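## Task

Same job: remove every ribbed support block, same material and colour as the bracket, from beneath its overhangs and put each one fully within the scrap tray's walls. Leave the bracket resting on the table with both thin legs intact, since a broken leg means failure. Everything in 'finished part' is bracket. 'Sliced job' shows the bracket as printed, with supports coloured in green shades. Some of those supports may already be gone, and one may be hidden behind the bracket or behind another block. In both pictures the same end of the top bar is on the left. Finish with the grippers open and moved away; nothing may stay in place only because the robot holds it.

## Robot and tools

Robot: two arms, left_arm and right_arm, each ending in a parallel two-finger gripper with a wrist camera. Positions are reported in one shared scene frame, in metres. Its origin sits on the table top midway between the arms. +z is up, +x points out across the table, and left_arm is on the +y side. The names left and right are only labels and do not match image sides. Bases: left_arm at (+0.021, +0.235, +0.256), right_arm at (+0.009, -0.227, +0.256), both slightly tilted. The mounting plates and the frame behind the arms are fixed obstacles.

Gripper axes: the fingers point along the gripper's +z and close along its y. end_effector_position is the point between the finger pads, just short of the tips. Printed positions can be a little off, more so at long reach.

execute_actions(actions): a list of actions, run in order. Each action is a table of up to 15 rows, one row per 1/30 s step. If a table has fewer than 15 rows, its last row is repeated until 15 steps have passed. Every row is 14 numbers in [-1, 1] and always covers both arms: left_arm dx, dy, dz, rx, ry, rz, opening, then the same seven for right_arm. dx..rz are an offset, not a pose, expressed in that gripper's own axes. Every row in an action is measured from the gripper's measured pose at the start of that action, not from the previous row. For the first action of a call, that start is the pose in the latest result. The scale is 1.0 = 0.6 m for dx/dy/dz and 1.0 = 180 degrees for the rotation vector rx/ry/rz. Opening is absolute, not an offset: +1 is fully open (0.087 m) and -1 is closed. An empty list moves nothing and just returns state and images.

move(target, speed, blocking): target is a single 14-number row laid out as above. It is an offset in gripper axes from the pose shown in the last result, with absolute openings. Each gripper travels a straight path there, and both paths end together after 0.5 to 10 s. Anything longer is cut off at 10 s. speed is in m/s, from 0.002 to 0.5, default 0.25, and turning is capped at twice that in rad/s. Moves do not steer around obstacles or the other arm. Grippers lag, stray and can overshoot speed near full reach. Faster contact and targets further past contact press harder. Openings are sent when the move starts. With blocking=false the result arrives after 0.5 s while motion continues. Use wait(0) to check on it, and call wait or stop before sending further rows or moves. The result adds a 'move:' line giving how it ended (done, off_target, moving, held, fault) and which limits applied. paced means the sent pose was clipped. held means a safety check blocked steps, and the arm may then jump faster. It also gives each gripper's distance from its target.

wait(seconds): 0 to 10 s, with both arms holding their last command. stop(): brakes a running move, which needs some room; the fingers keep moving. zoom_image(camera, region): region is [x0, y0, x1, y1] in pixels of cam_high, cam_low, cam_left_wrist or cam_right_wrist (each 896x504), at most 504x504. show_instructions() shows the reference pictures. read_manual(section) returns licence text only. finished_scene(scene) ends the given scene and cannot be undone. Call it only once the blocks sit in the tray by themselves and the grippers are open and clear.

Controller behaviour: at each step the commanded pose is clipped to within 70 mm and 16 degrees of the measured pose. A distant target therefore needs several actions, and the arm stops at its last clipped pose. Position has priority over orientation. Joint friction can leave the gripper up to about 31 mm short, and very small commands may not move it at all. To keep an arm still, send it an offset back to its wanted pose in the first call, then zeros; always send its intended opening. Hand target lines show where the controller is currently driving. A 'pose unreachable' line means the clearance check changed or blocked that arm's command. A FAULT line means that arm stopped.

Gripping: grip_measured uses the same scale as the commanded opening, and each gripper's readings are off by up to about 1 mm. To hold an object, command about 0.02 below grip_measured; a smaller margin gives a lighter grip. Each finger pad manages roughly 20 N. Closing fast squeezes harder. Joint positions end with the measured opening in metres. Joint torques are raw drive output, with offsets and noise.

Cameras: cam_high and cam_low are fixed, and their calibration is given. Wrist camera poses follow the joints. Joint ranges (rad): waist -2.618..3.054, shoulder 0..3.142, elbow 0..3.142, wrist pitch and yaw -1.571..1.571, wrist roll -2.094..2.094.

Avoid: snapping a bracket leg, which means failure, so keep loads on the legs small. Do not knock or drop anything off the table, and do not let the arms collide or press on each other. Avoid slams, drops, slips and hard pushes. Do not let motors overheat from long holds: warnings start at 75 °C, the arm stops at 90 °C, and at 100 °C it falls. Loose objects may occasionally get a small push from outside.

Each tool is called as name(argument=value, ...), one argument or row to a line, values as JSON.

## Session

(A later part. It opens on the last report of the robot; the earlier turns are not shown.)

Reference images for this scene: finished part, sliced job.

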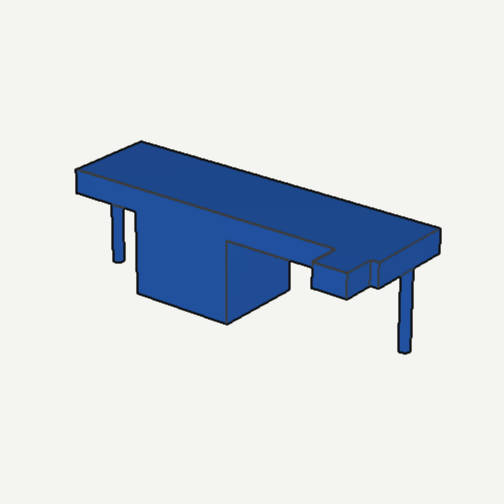

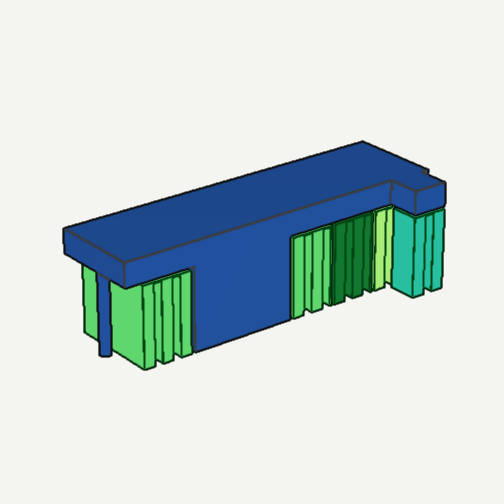

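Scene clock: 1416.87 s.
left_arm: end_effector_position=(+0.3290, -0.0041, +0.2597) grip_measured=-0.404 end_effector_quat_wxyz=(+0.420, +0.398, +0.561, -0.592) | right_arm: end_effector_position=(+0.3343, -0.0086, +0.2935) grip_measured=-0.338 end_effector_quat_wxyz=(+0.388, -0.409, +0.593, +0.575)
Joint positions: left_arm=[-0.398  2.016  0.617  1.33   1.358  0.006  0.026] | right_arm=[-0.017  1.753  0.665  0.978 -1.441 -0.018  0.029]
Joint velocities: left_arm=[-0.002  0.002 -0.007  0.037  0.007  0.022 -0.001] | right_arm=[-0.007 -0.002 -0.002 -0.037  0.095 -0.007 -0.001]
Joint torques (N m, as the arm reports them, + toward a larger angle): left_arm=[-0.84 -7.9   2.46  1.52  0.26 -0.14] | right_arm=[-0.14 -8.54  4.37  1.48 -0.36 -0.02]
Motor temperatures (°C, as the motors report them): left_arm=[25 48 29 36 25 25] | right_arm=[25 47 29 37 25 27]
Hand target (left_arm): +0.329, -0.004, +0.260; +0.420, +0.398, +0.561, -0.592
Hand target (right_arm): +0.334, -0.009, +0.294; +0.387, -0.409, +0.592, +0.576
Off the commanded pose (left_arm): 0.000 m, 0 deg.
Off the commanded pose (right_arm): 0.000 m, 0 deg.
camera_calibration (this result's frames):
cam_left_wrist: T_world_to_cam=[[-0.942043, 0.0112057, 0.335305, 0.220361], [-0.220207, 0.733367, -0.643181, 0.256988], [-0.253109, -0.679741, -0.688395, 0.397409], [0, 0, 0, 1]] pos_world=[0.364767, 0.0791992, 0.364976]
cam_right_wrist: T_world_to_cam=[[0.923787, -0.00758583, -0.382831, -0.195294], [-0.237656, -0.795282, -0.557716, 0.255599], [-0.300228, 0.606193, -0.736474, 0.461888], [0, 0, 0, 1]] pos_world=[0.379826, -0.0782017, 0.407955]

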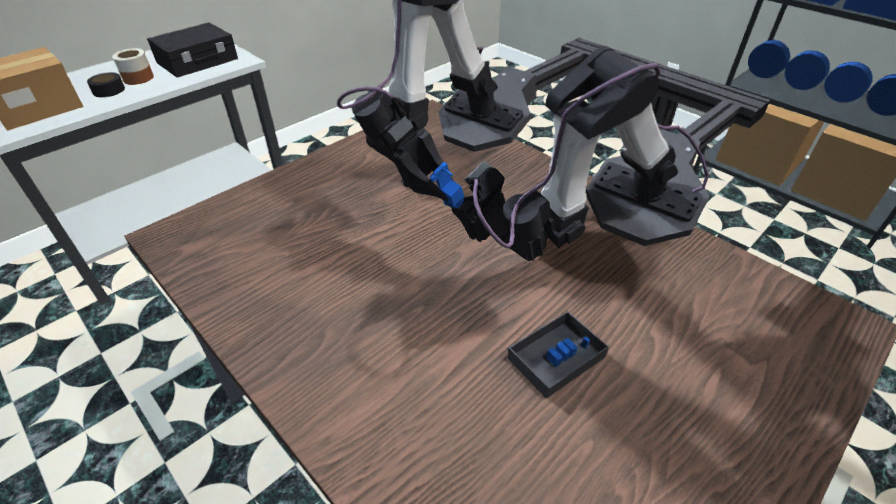

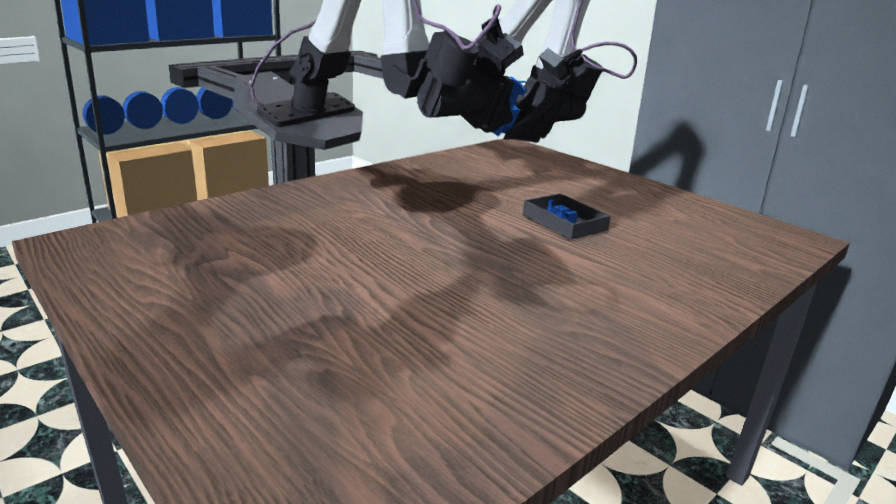

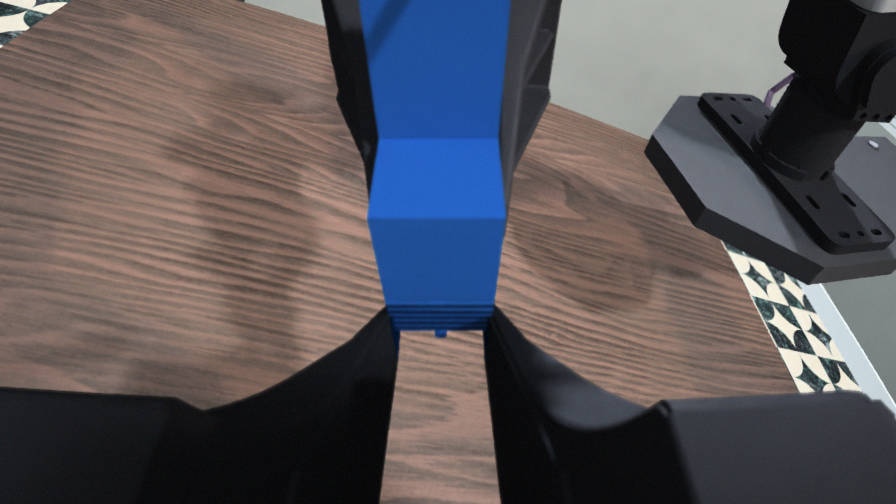

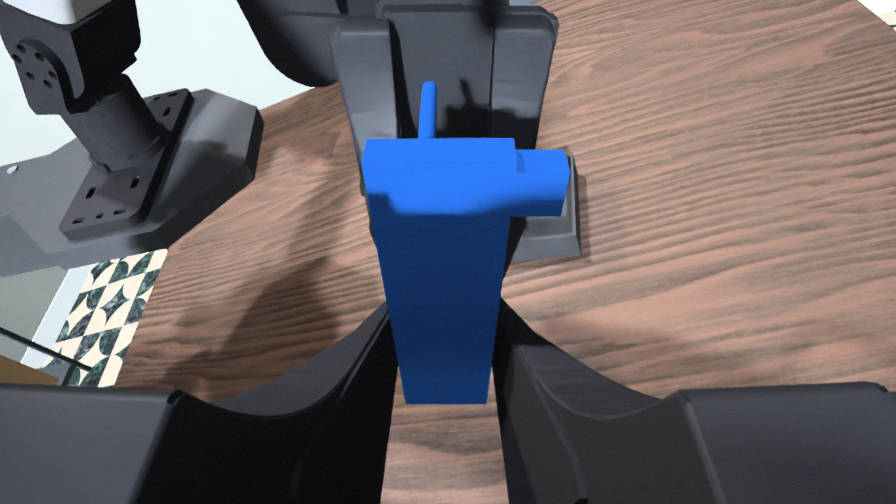

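execute_actions(
  actions=[
    [[0,0.00146,0,-0.00159,0,0,-0.47,0,-0.00146,0,0.00159,0,0,-0.44],[0,0.00292,-0.00001,-0.00318,0,0,-0.47,0.00005,-0.00292,-0.00002,0.00318,0.00006,0,-0.44],[0,0.00438,-0.00003,-0.00477,0,0,-0.47,0.00007,-0.00438,-0.00005,0.00477,0.00009,0,-0.44],[0.00004,0.00584,-0.00006,-0.00636,0.00004,0,-0.47,0.0001,-0.00584,-0.00008,0.00636,0.00012,0,-0.44],[0.00005,0.0073,-0.00009,-0.00795,0.00005,0,-0.47,0.00012,-0.0073,-0.00012,0.00795,0.00015,0,-0.44],[0.00006,0.00876,-0.00013,-0.00954,0.00006,0,-0.47,0.00015,-0.00876,-0.00016,0.00954,0.00018,0,-0.44],[0.00007,0.01022,-0.00018,-0.01113,0.00007,0,-0.47,0.00017,-0.01022,-0.00021,0.01113,0.00021,0,-0.44],[0.00008,0.01168,-0.00023,-0.01272,0.00008,0,-0.47,0.0002,-0.01168,-0.00027,0.01272,0.00024,0,-0.44],[0.00009,0.01314,-0.0003,-0.01431,0.00009,0,-0.47,0.00022,-0.01314,-0.00034,0.01431,0.00027,0,-0.44],[0.0001,0.0146,-0.00037,-0.0159,0.0001,0,-0.47,0.00025,-0.0146,-0.00042,0.0159,0.0003,0,-0.44],[0.00011,0.01606,-0.00044,-0.01749,0.00011,0,-0.47,0.00027,-0.01606,-0.0005,0.01749,0.00033,0,-0.44],[0.00012,0.01752,-0.00053,-0.01908,0.00012,0,-0.47,0.0003,-0.01752,-0.00059,0.01908,0.00036,0,-0.44],[0.00013,0.01898,-0.00062,-0.02067,0.00013,0,-0.47,0.00032,-0.01898,-0.00068,0.02067,0.00039,0,-0.44],[0.00014,0.02044,-0.00072,-0.02226,0.00014,0,-0.47,0.00035,-0.02044,-0.00079,0.02226,0.00042,0,-0.44],[0.00015,0.0219,-0.00082,-0.02385,0.00015,0,-0.47,0.00037,-0.0219,-0.0009,0.02385,0.00045,0,-0.44]],
  ],
)

wait(
  seconds=0.5,
)

Scene clock: 1458.83 s.
left_arm: end_effector_position=(+0.3338, -0.0041, +0.2580) grip_measured=-0.404 end_effector_quat_wxyz=(+0.425, +0.392, +0.569, -0.584) | right_arm: end_effector_position=(+0.3392, -0.0087, +0.2916) grip_measured=-0.338 end_effector_quat_wxyz=(+0.394, -0.404, +0.601, +0.566)
Joint positions: left_arm=[-0.398  2.016  0.617  1.33   1.329  0.006  0.026] | right_arm=[-0.017  1.753  0.665  0.979 -1.411 -0.018  0.029]
Joint velocities: left_arm=[-0.002  0.002  0.007 -0.095 -0.154 -0.007 -0.   ] | right_arm=[-0.017 -0.002  0.007 -0.022 -0.007 -0.022 -0.001]
Joint torques (N m, as the arm reports them, + toward a larger angle): left_arm=[-0.81 -8.07  2.4   1.54 -0.1  -0.16] | right_arm=[-0.35 -8.54  4.18  1.54  0.04  0.04]
Motor temperatures (°C, as the motors report them): left_arm=[25 48 29 36 25 25] | right_arm=[25 46 29 37 25 27]
Hand target (left_arm): +0.341, -0.004, +0.255; +0.434, +0.382, +0.582, -0.571
Hand target (right_arm): +0.346, -0.009, +0.289; +0.402, -0.395, +0.614, +0.553
Off the commanded pose (left_arm): 0.008 m, 3 deg.
Off the commanded pose (right_arm): 0.008 m, 3 deg.
camera_calibration (this result's frames):
cam_left_wrist: T_world_to_cam=[[-0.941462, -0.0177483, 0.336651, 0.224789], [-0.241135, 0.73332, -0.635685, 0.262003], [-0.235591, -0.679651, -0.694673, 0.393203], [0, 0, 0, 1]] pos_world=[0.367443, 0.0790979, 0.364024]
cam_right_wrist: T_world_to_cam=[[0.923913, -0.0368987, -0.38082, -0.201364], [-0.258177, -0.794695, -0.549367, 0.260126], [-0.282365, 0.605886, -0.743756, 0.458064], [0, 0, 0, 1]] pos_world=[0.382543, -0.0782431, 0.406909]

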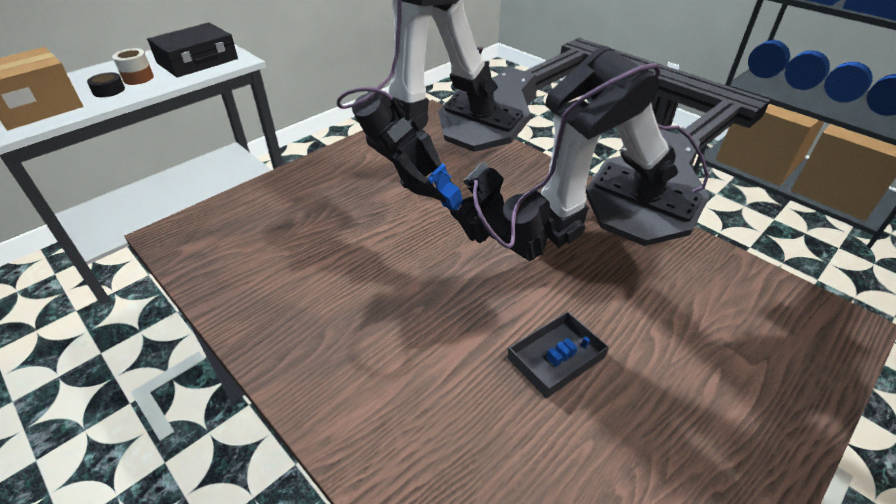

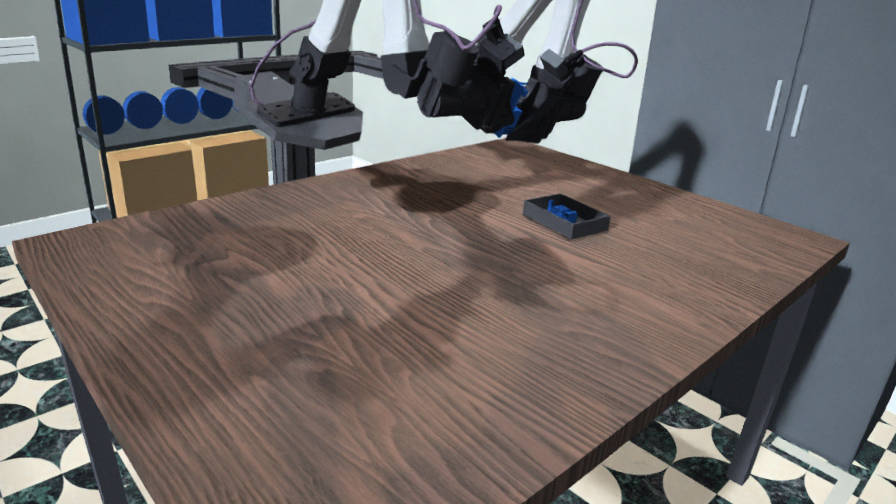

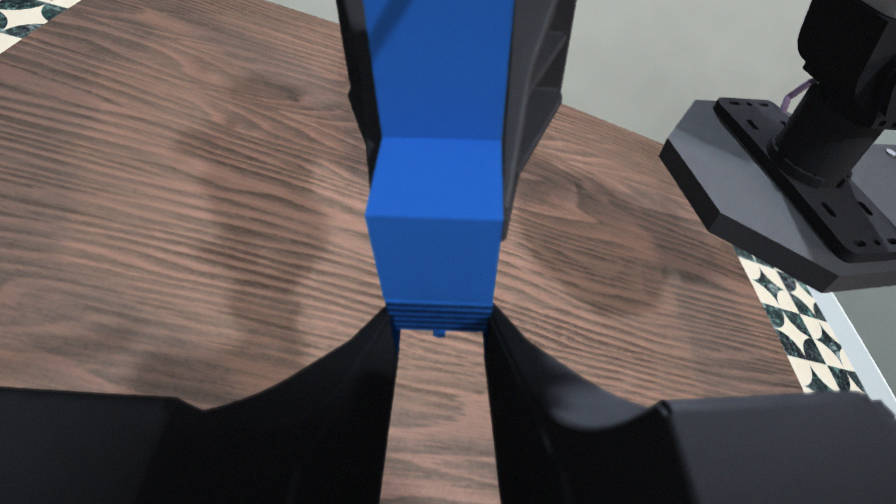

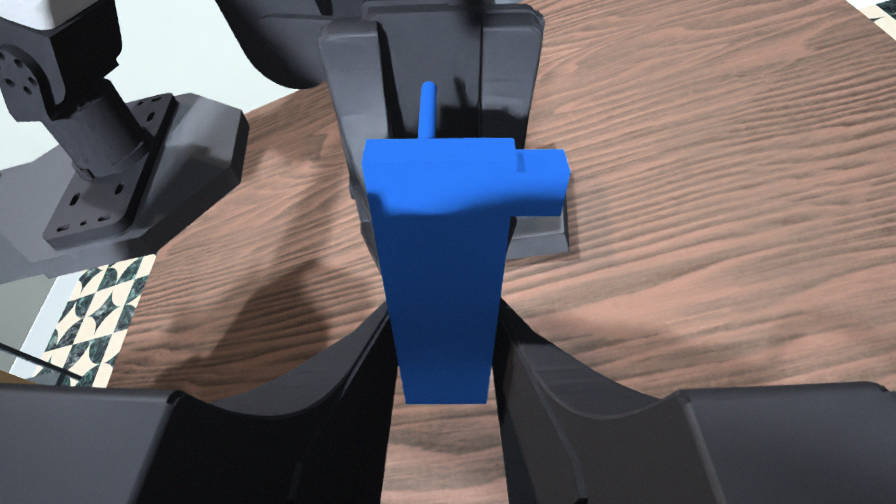

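Scene clock: 1459.33 s.
left_arm: end_effector_position=(+0.3392, -0.0039, +0.2561) grip_measured=-0.404 end_effector_quat_wxyz=(+0.432, +0.385, +0.579, -0.575) | right_arm: end_effector_position=(+0.3448, -0.0091, +0.2893) grip_measured=-0.338 end_effector_quat_wxyz=(+0.400, -0.397, +0.611, +0.556)
Joint positions: left_arm=[-0.398  2.016  0.617  1.33   1.296  0.006  0.026] | right_arm=[-0.017  1.753  0.665  0.979 -1.376 -0.018  0.029]
Joint velocities: left_arm=[-0.007 -0.007 -0.007 -0.081  0.007 -0.022  0.001] | right_arm=[-0.017 -0.002 -0.002 -0.037  0.007 -0.051 -0.001]
Joint torques (N m, as the arm reports them, + toward a larger angle): left_arm=[-0.87 -8.07  2.43  1.58  0.19 -0.16] | right_arm=[-0.28 -8.52  4.27  1.55 -0.25  0.03]
Motor temperatures (°C, as the motors report them): left_arm=[25 48 29 36 25 25] | right_arm=[25 46 29 37 25 27]
Hand target (left_arm): +0.341, -0.004, +0.255; +0.434, +0.382, +0.582, -0.571
Hand target (right_arm): +0.346, -0.009, +0.289; +0.402, -0.395, +0.614, +0.553
Off the commanded pose (left_arm): 0.002 m, 1 deg.
Off the commanded pose (right_arm): 0.002 m, 1 deg.
wait: 0.50 s; at rest by 0.43 s
camera_calibration (this result's frames):
cam_left_wrist: T_world_to_cam=[[-0.939876, -0.0501123, 0.33782, 0.229514], [-0.264515, 0.732506, -0.627269, 0.267727], [-0.216022, -0.678913, -0.70172, 0.388403], [0, 0, 0, 1]] pos_world=[0.370436, 0.079082, 0.362953]
cam_right_wrist: T_world_to_cam=[[0.922691, -0.0715336, -0.378847, -0.207919], [-0.282901, -0.793215, -0.539237, 0.265655], [-0.261934, 0.604725, -0.752129, 0.453507], [0, 0, 0, 1]] pos_world=[0.385788, -0.0783987, 0.405577]

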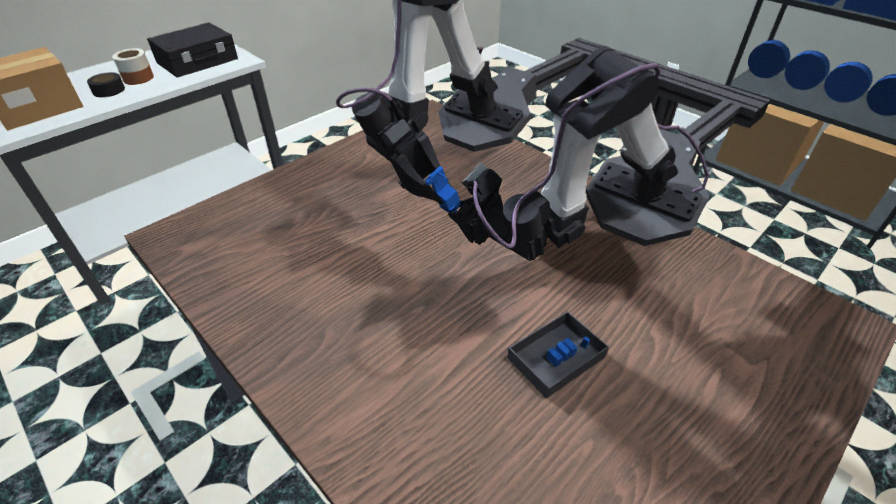

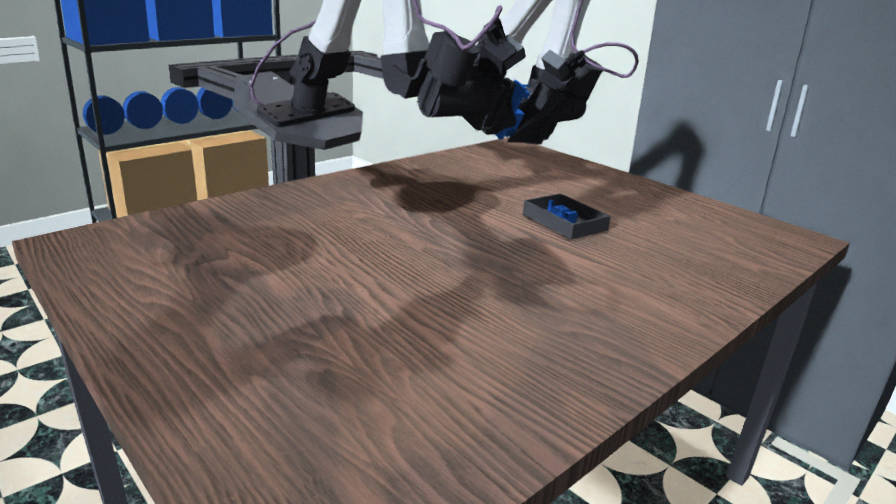

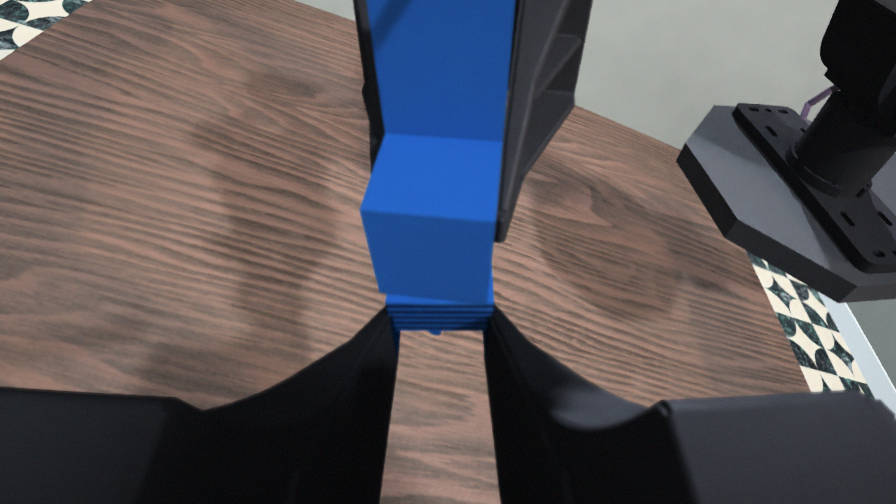

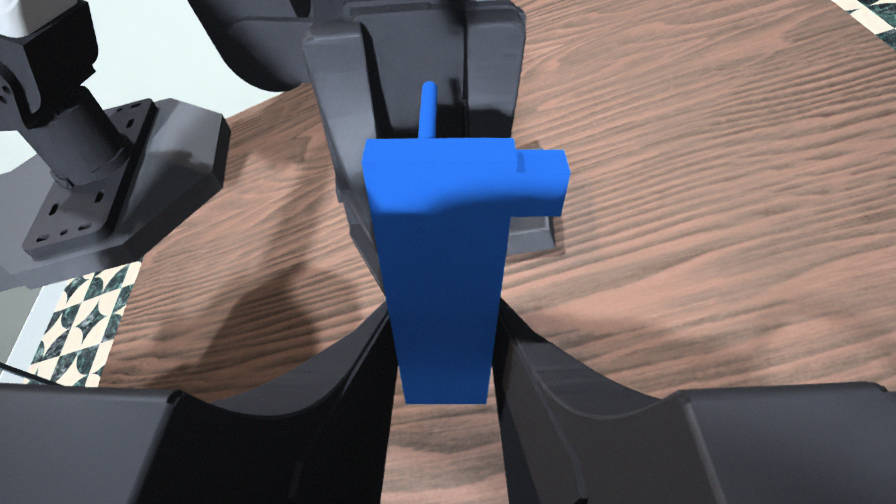

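move(
  target=[0,0.0164,-0.0851,0,-0.0038,0,-0.47,0,0,0,0,0,0,-0.44],
  speed=0.04,
)

Scene clock: 1467.73 s.
left_arm: end_effector_position=(+0.3464, +0.0450, +0.2526) grip_measured=-0.404 end_effector_quat_wxyz=(+0.438, +0.385, +0.574, -0.575) | right_arm: end_effector_position=(+0.3453, -0.0091, +0.2894) grip_measured=-0.338 end_effector_quat_wxyz=(+0.402, -0.398, +0.611, +0.555)
Joint positions: left_arm=[-0.236  2.016  0.617  1.33   1.458  0.019  0.026] | right_arm=[-0.017  1.753  0.665  0.982 -1.375 -0.018  0.029]
Joint velocities: left_arm=[-0.007 -0.007 -0.002  0.066  0.095 -0.007 -0.   ] | right_arm=[ 0.002  0.022 -0.007 -0.051  0.081 -0.022  0.   ]
Joint torques (N m, as the arm reports them, + toward a larger angle): left_arm=[ 0.69 -7.83  2.36  1.34  0.35 -0.08] | right_arm=[-0.25 -8.5   4.35  1.5  -0.38  0.01]
Motor temperatures (°C, as the motors report them): left_arm=[25 48 29 36 25 25] | right_arm=[25 46 29 37 25 27]
Hand target (left_arm): +0.346, +0.048, +0.251; +0.435, +0.382, +0.577, -0.577
Hand target (right_arm): +0.345, -0.009, +0.289; +0.400, -0.397, +0.611, +0.556
Off the commanded pose (left_arm): 0.003 m, 1 deg.
Off the commanded pose (right_arm): 0.001 m, 0 deg.
move: done
camera_calibration (this result's frames):
cam_left_wrist: T_world_to_cam=[[-0.943286, -0.0507649, 0.328078, 0.243609], [-0.260661, 0.725258, -0.637226, 0.233104], [-0.205592, -0.686603, -0.697358, 0.416428], [0, 0, 0, 1]] pos_world=[0.376168, 0.129227, 0.359016]
cam_right_wrist: T_world_to_cam=[[0.92373, -0.0733172, -0.375962, -0.209588], [-0.282656, -0.792881, -0.539857, 0.265984], [-0.258512, 0.60495, -0.753131, 0.452859], [0, 0, 0, 1]] pos_world=[0.385854, -0.0784299, 0.405859]

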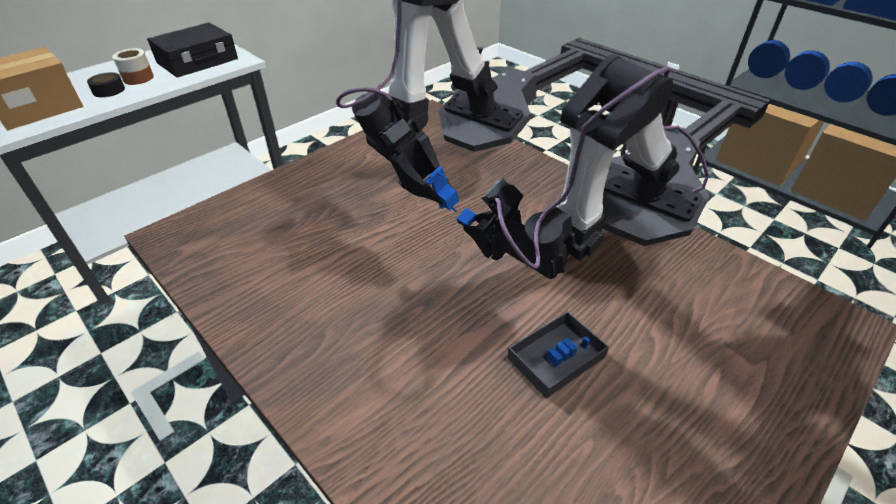

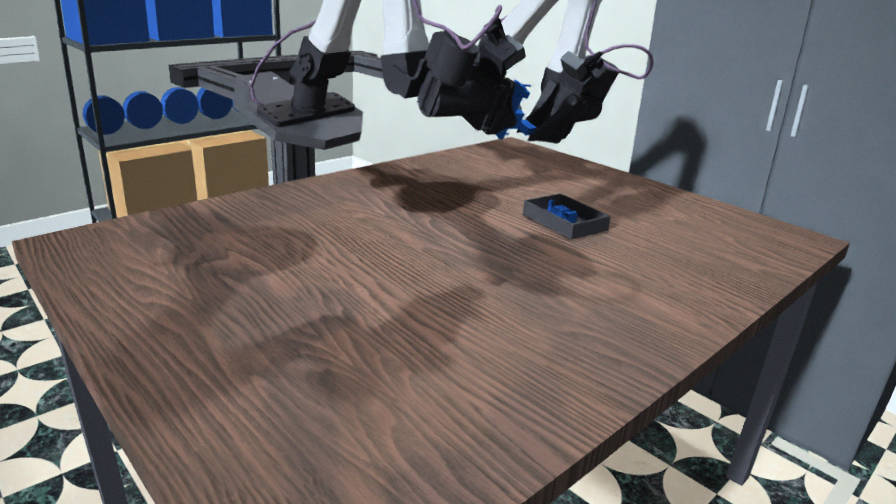

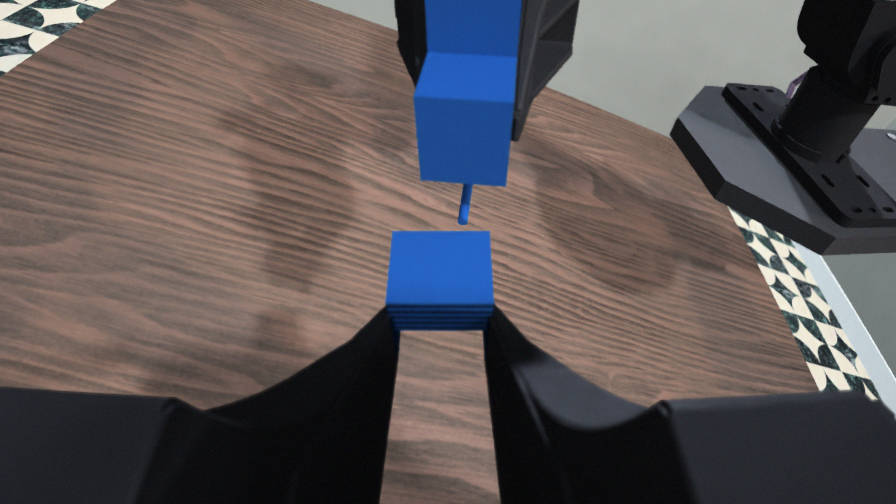

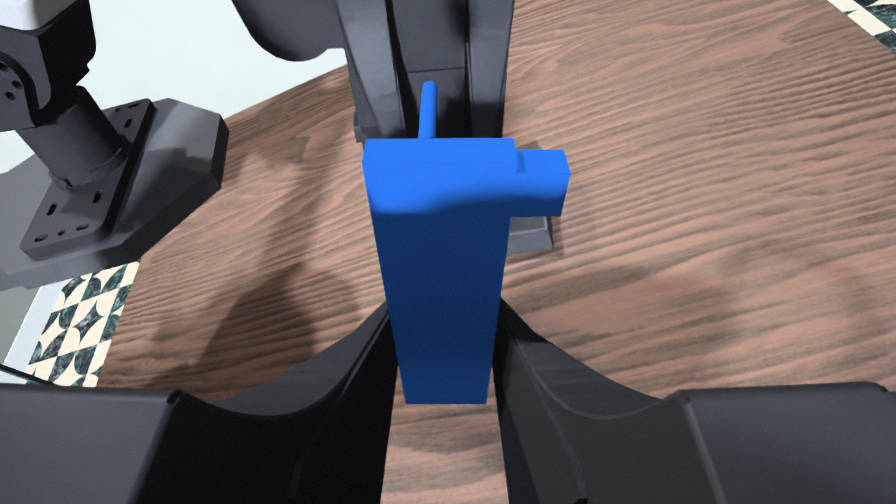

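move(
  target=[0.0479,0.1576,-0.1835,-0.2449,0.0532,-0.0892,-0.47,0.1966,-0.2047,-0.0583,0.2192,0.0986,0.1569,-0.44],
  speed=0.35,
)

Scene clock: 1549.80 s.
left_arm: end_effector_position=(+0.4140, +0.1532, +0.1866) grip_measured=-0.404 end_effector_quat_wxyz=(+0.419, +0.162, +0.824, -0.345) | right_arm: end_effector_position=(+0.4171, -0.0612, +0.1427) grip_measured=-0.338 end_effector_quat_wxyz=(+0.282, -0.161, +0.886, +0.332)
Joint positions: left_arm=[-0.053  1.849  0.613  0.783  0.863  0.125  0.026] | right_arm=[-0.013  1.981  0.907  0.439 -0.657  0.002  0.029]
Joint velocities: left_arm=[ 0.002 -0.017 -0.027 -0.051 -0.007 -0.037  0.   ] | right_arm=[ 0.007 -0.012 -0.007 -0.022  0.007 -0.007 -0.   ]
Joint torques (N m, as the arm reports them, + toward a larger angle): left_arm=[ 0.83 -9.03  5.22  1.29  0.3  -0.19] | right_arm=[ 0.72 -9.04  6.19  1.28 -0.31  0.08]
Motor temperatures (°C, as the motors report them): left_arm=[25 48 28 35 25 25] | right_arm=[25 46 29 37 25 27]
Hand target (left_arm): +0.421, +0.158, +0.191; +0.421, +0.156, +0.827, -0.338
Hand target (right_arm): +0.418, -0.057, +0.139; +0.275, -0.159, +0.888, +0.332
Off the commanded pose (left_arm): 0.008 m, 1 deg.
Off the commanded pose (right_arm): 0.007 m, 1 deg.
move: done
camera_calibration (this result's frames):
cam_left_wrist: T_world_to_cam=[[-0.548401, -0.715095, 0.43347, 0.253128], [-0.83184, 0.519477, -0.195414, 0.315698], [-0.085438, -0.467742, -0.879726, 0.409365], [0, 0, 0, 1]] pos_world=[0.436401, 0.20849, 0.312097]
cam_right_wrist: T_world_to_cam=[[0.454673, -0.732643, -0.506465, -0.16095], [-0.812706, -0.57392, 0.100624, 0.308779], [-0.364392, 0.365856, -0.856369, 0.436738], [0, 0, 0, 1]] pos_world=[0.48327, -0.100488, 0.261423]

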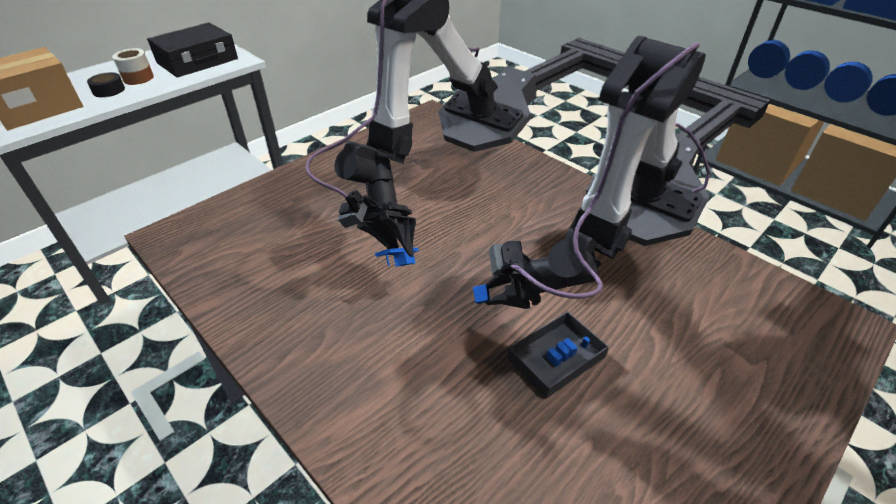

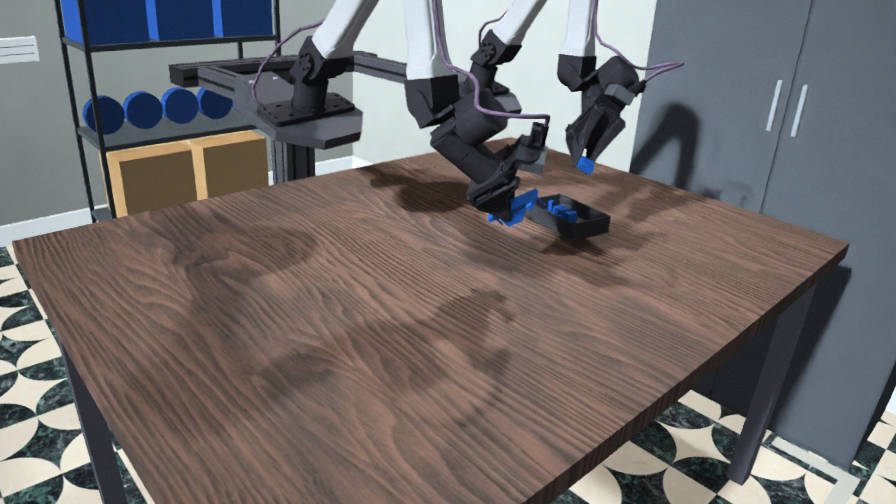

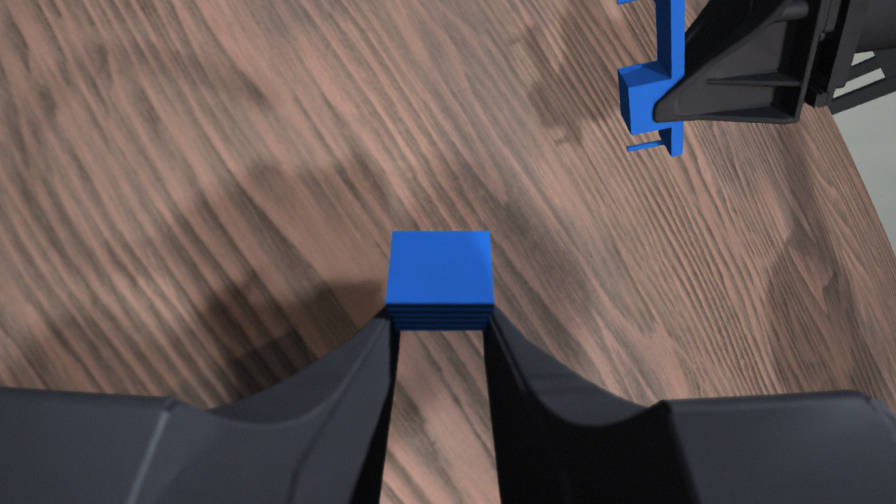

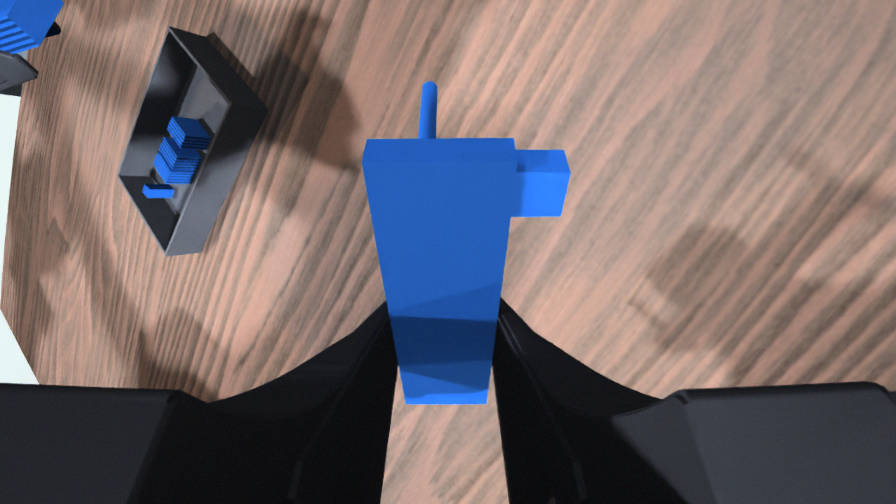

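zoom_image(
  camera="cam_left_wrist",
  region=[580, 0, 820, 170],
)

zoom_image(
  camera="cam_right_wrist",
  region=[100, 10, 300, 270],
)

Region (580, 0, 820, 170) of cam_left_wrist's 896x504 image, scaled by 2.100, with more detail than that image has; it fills the top 357 rows of this view, and the rest is white.

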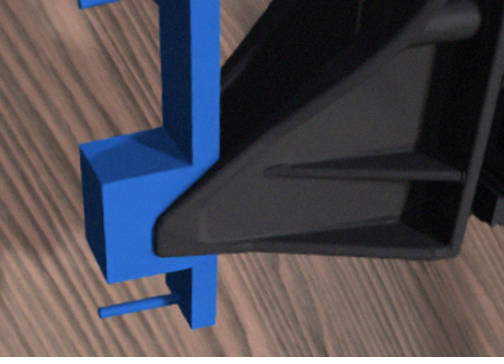

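Region (100, 10, 300, 270) of cam_right_wrist's 896x504 image, scaled by 1.938, with more detail than that image has; it fills the left 388 columns of this view, and the rest is white.

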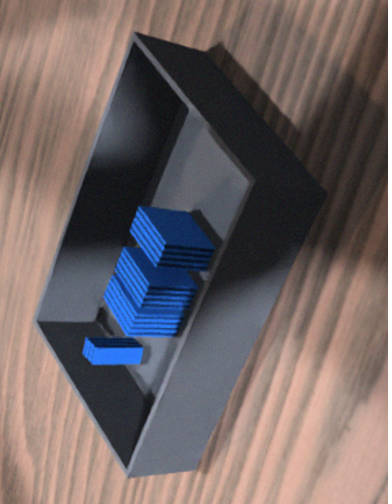

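move(
  target=[0.2088,0.1498,-0.1131,-0.2050,0.3149,-0.0617,-0.47,0.1765,-0.1540,-0.0519,0.2009,0.1905,0.0451,-0.44],
  speed=0.4,
)

Scene clock: 1574.93 s.
left_arm: end_effector_position=(+0.3558, +0.2648, +0.0797) grip_measured=-0.404 end_effector_quat_wxyz=(+0.001, +0.089, +0.996, +0.004) | right_arm: end_effector_position=(+0.3666, -0.1652, +0.0547) grip_measured=-0.338 end_effector_quat_wxyz=(+0.035, -0.091, +0.995, +0.001)
Joint positions: left_arm=[-0.13   2.097  1.128 -0.319 -0.06   0.234  0.026] | right_arm=[ 0.025  2.19   1.198 -0.226  0.028 -0.012  0.029]
Joint velocities: left_arm=[-0.012 -0.007 -0.012 -0.081  0.037 -0.037  0.   ] | right_arm=[-0.012 -0.002 -0.012 -0.022 -0.007  0.007 -0.   ]
Joint torques (N m, as the arm reports them, + toward a larger angle): left_arm=[-1.15 -7.76  5.59  0.2  -0.03 -0.22] | right_arm=[ 0.88 -9.97  5.72  0.38  0.06  0.11]
Motor temperatures (°C, as the motors report them): left_arm=[25 49 30 35 25 25] | right_arm=[25 47 30 37 25 27]
Hand target (left_arm): +0.350, +0.262, +0.074; -0.017, +0.091, +0.996, +0.005
Hand target (right_arm): +0.368, -0.161, +0.052; +0.031, -0.093, +0.995, -0.002
Off the commanded pose (left_arm): 0.008 m, 2 deg.
Off the commanded pose (right_arm): 0.006 m, 1 deg.
move: done
camera_calibration (this result's frames):
cam_left_wrist: T_world_to_cam=[[-0.17237, -0.984916, -0.0151558, 0.320784], [-0.635766, 0.0994869, 0.765444, 0.153333], [-0.75239, 0.141575, -0.643324, 0.419643], [0, 0, 0, 1]] pos_world=[0.468512, 0.24128, 0.15746]
cam_right_wrist: T_world_to_cam=[[0.161315, -0.986878, 0.00696537, -0.221241], [-0.680768, -0.106163, 0.724765, 0.211727], [-0.714516, -0.121657, -0.688961, 0.419647], [0, 0, 0, 1]] pos_world=[0.47967, -0.144808, 0.137209]

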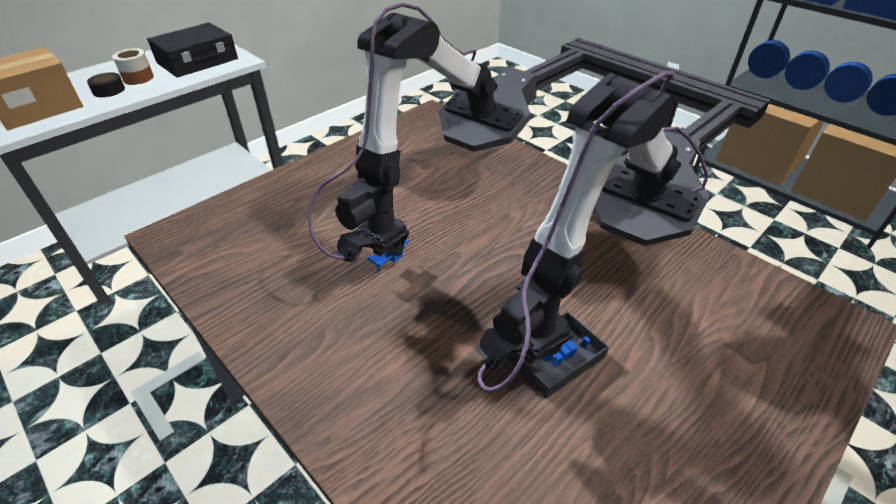

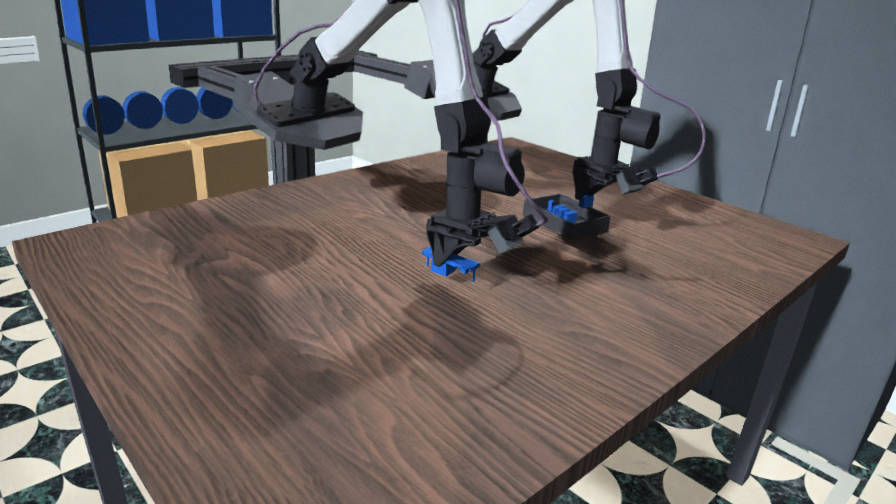

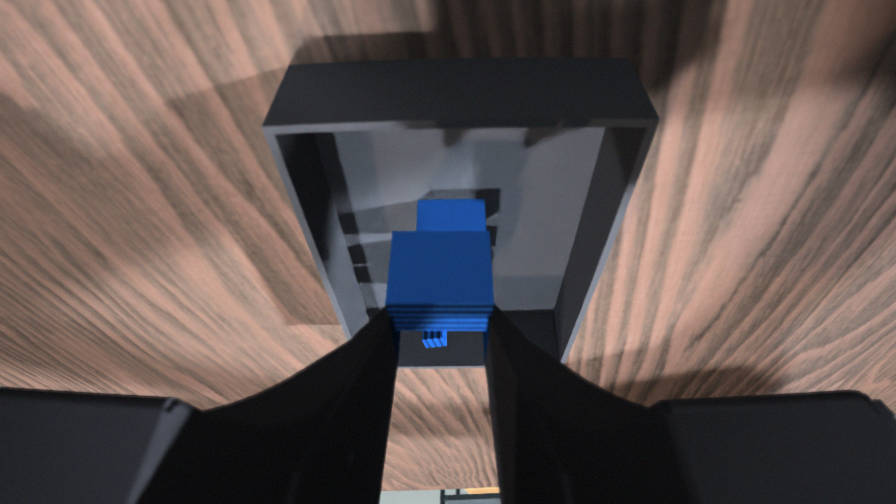

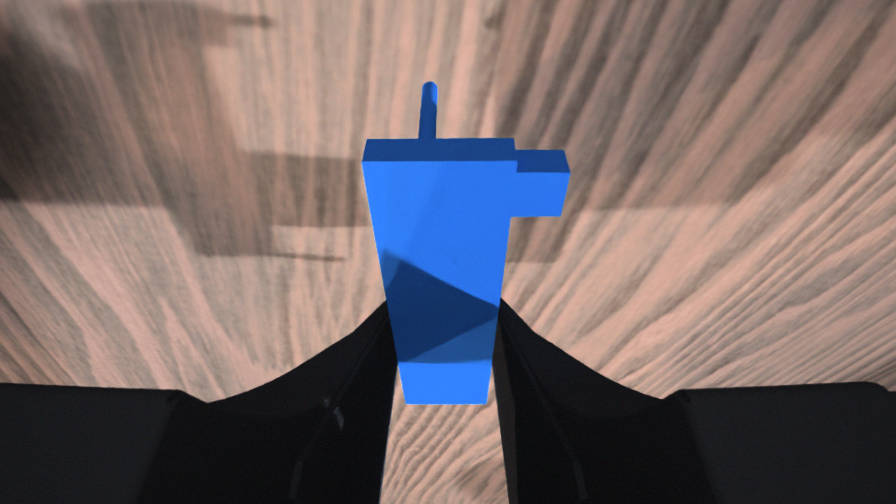

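zoom_image(
  camera="cam_low",
  region=[400, 220, 520, 300],
)

zoom_image(
  camera="cam_high",
  region=[340, 220, 440, 300],
)

Region (400, 220, 520, 300) of cam_low's 896x504 image, scaled by 4.200, with more detail than that image has.

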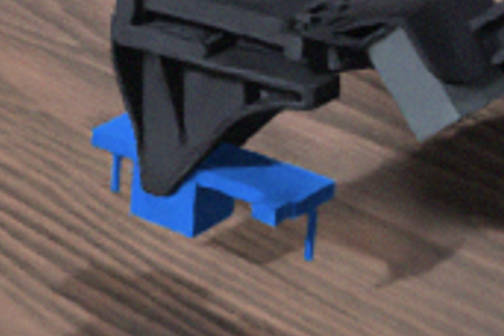

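Region (340, 220, 440, 300) of cam_high's 896x504 image, scaled by 5.040, with more detail than that image has; it fills the top 403 rows of this view, and the rest is white.

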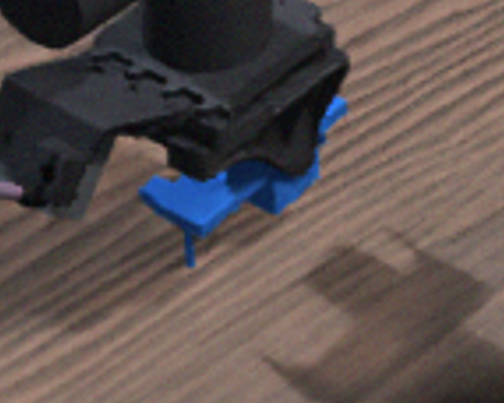

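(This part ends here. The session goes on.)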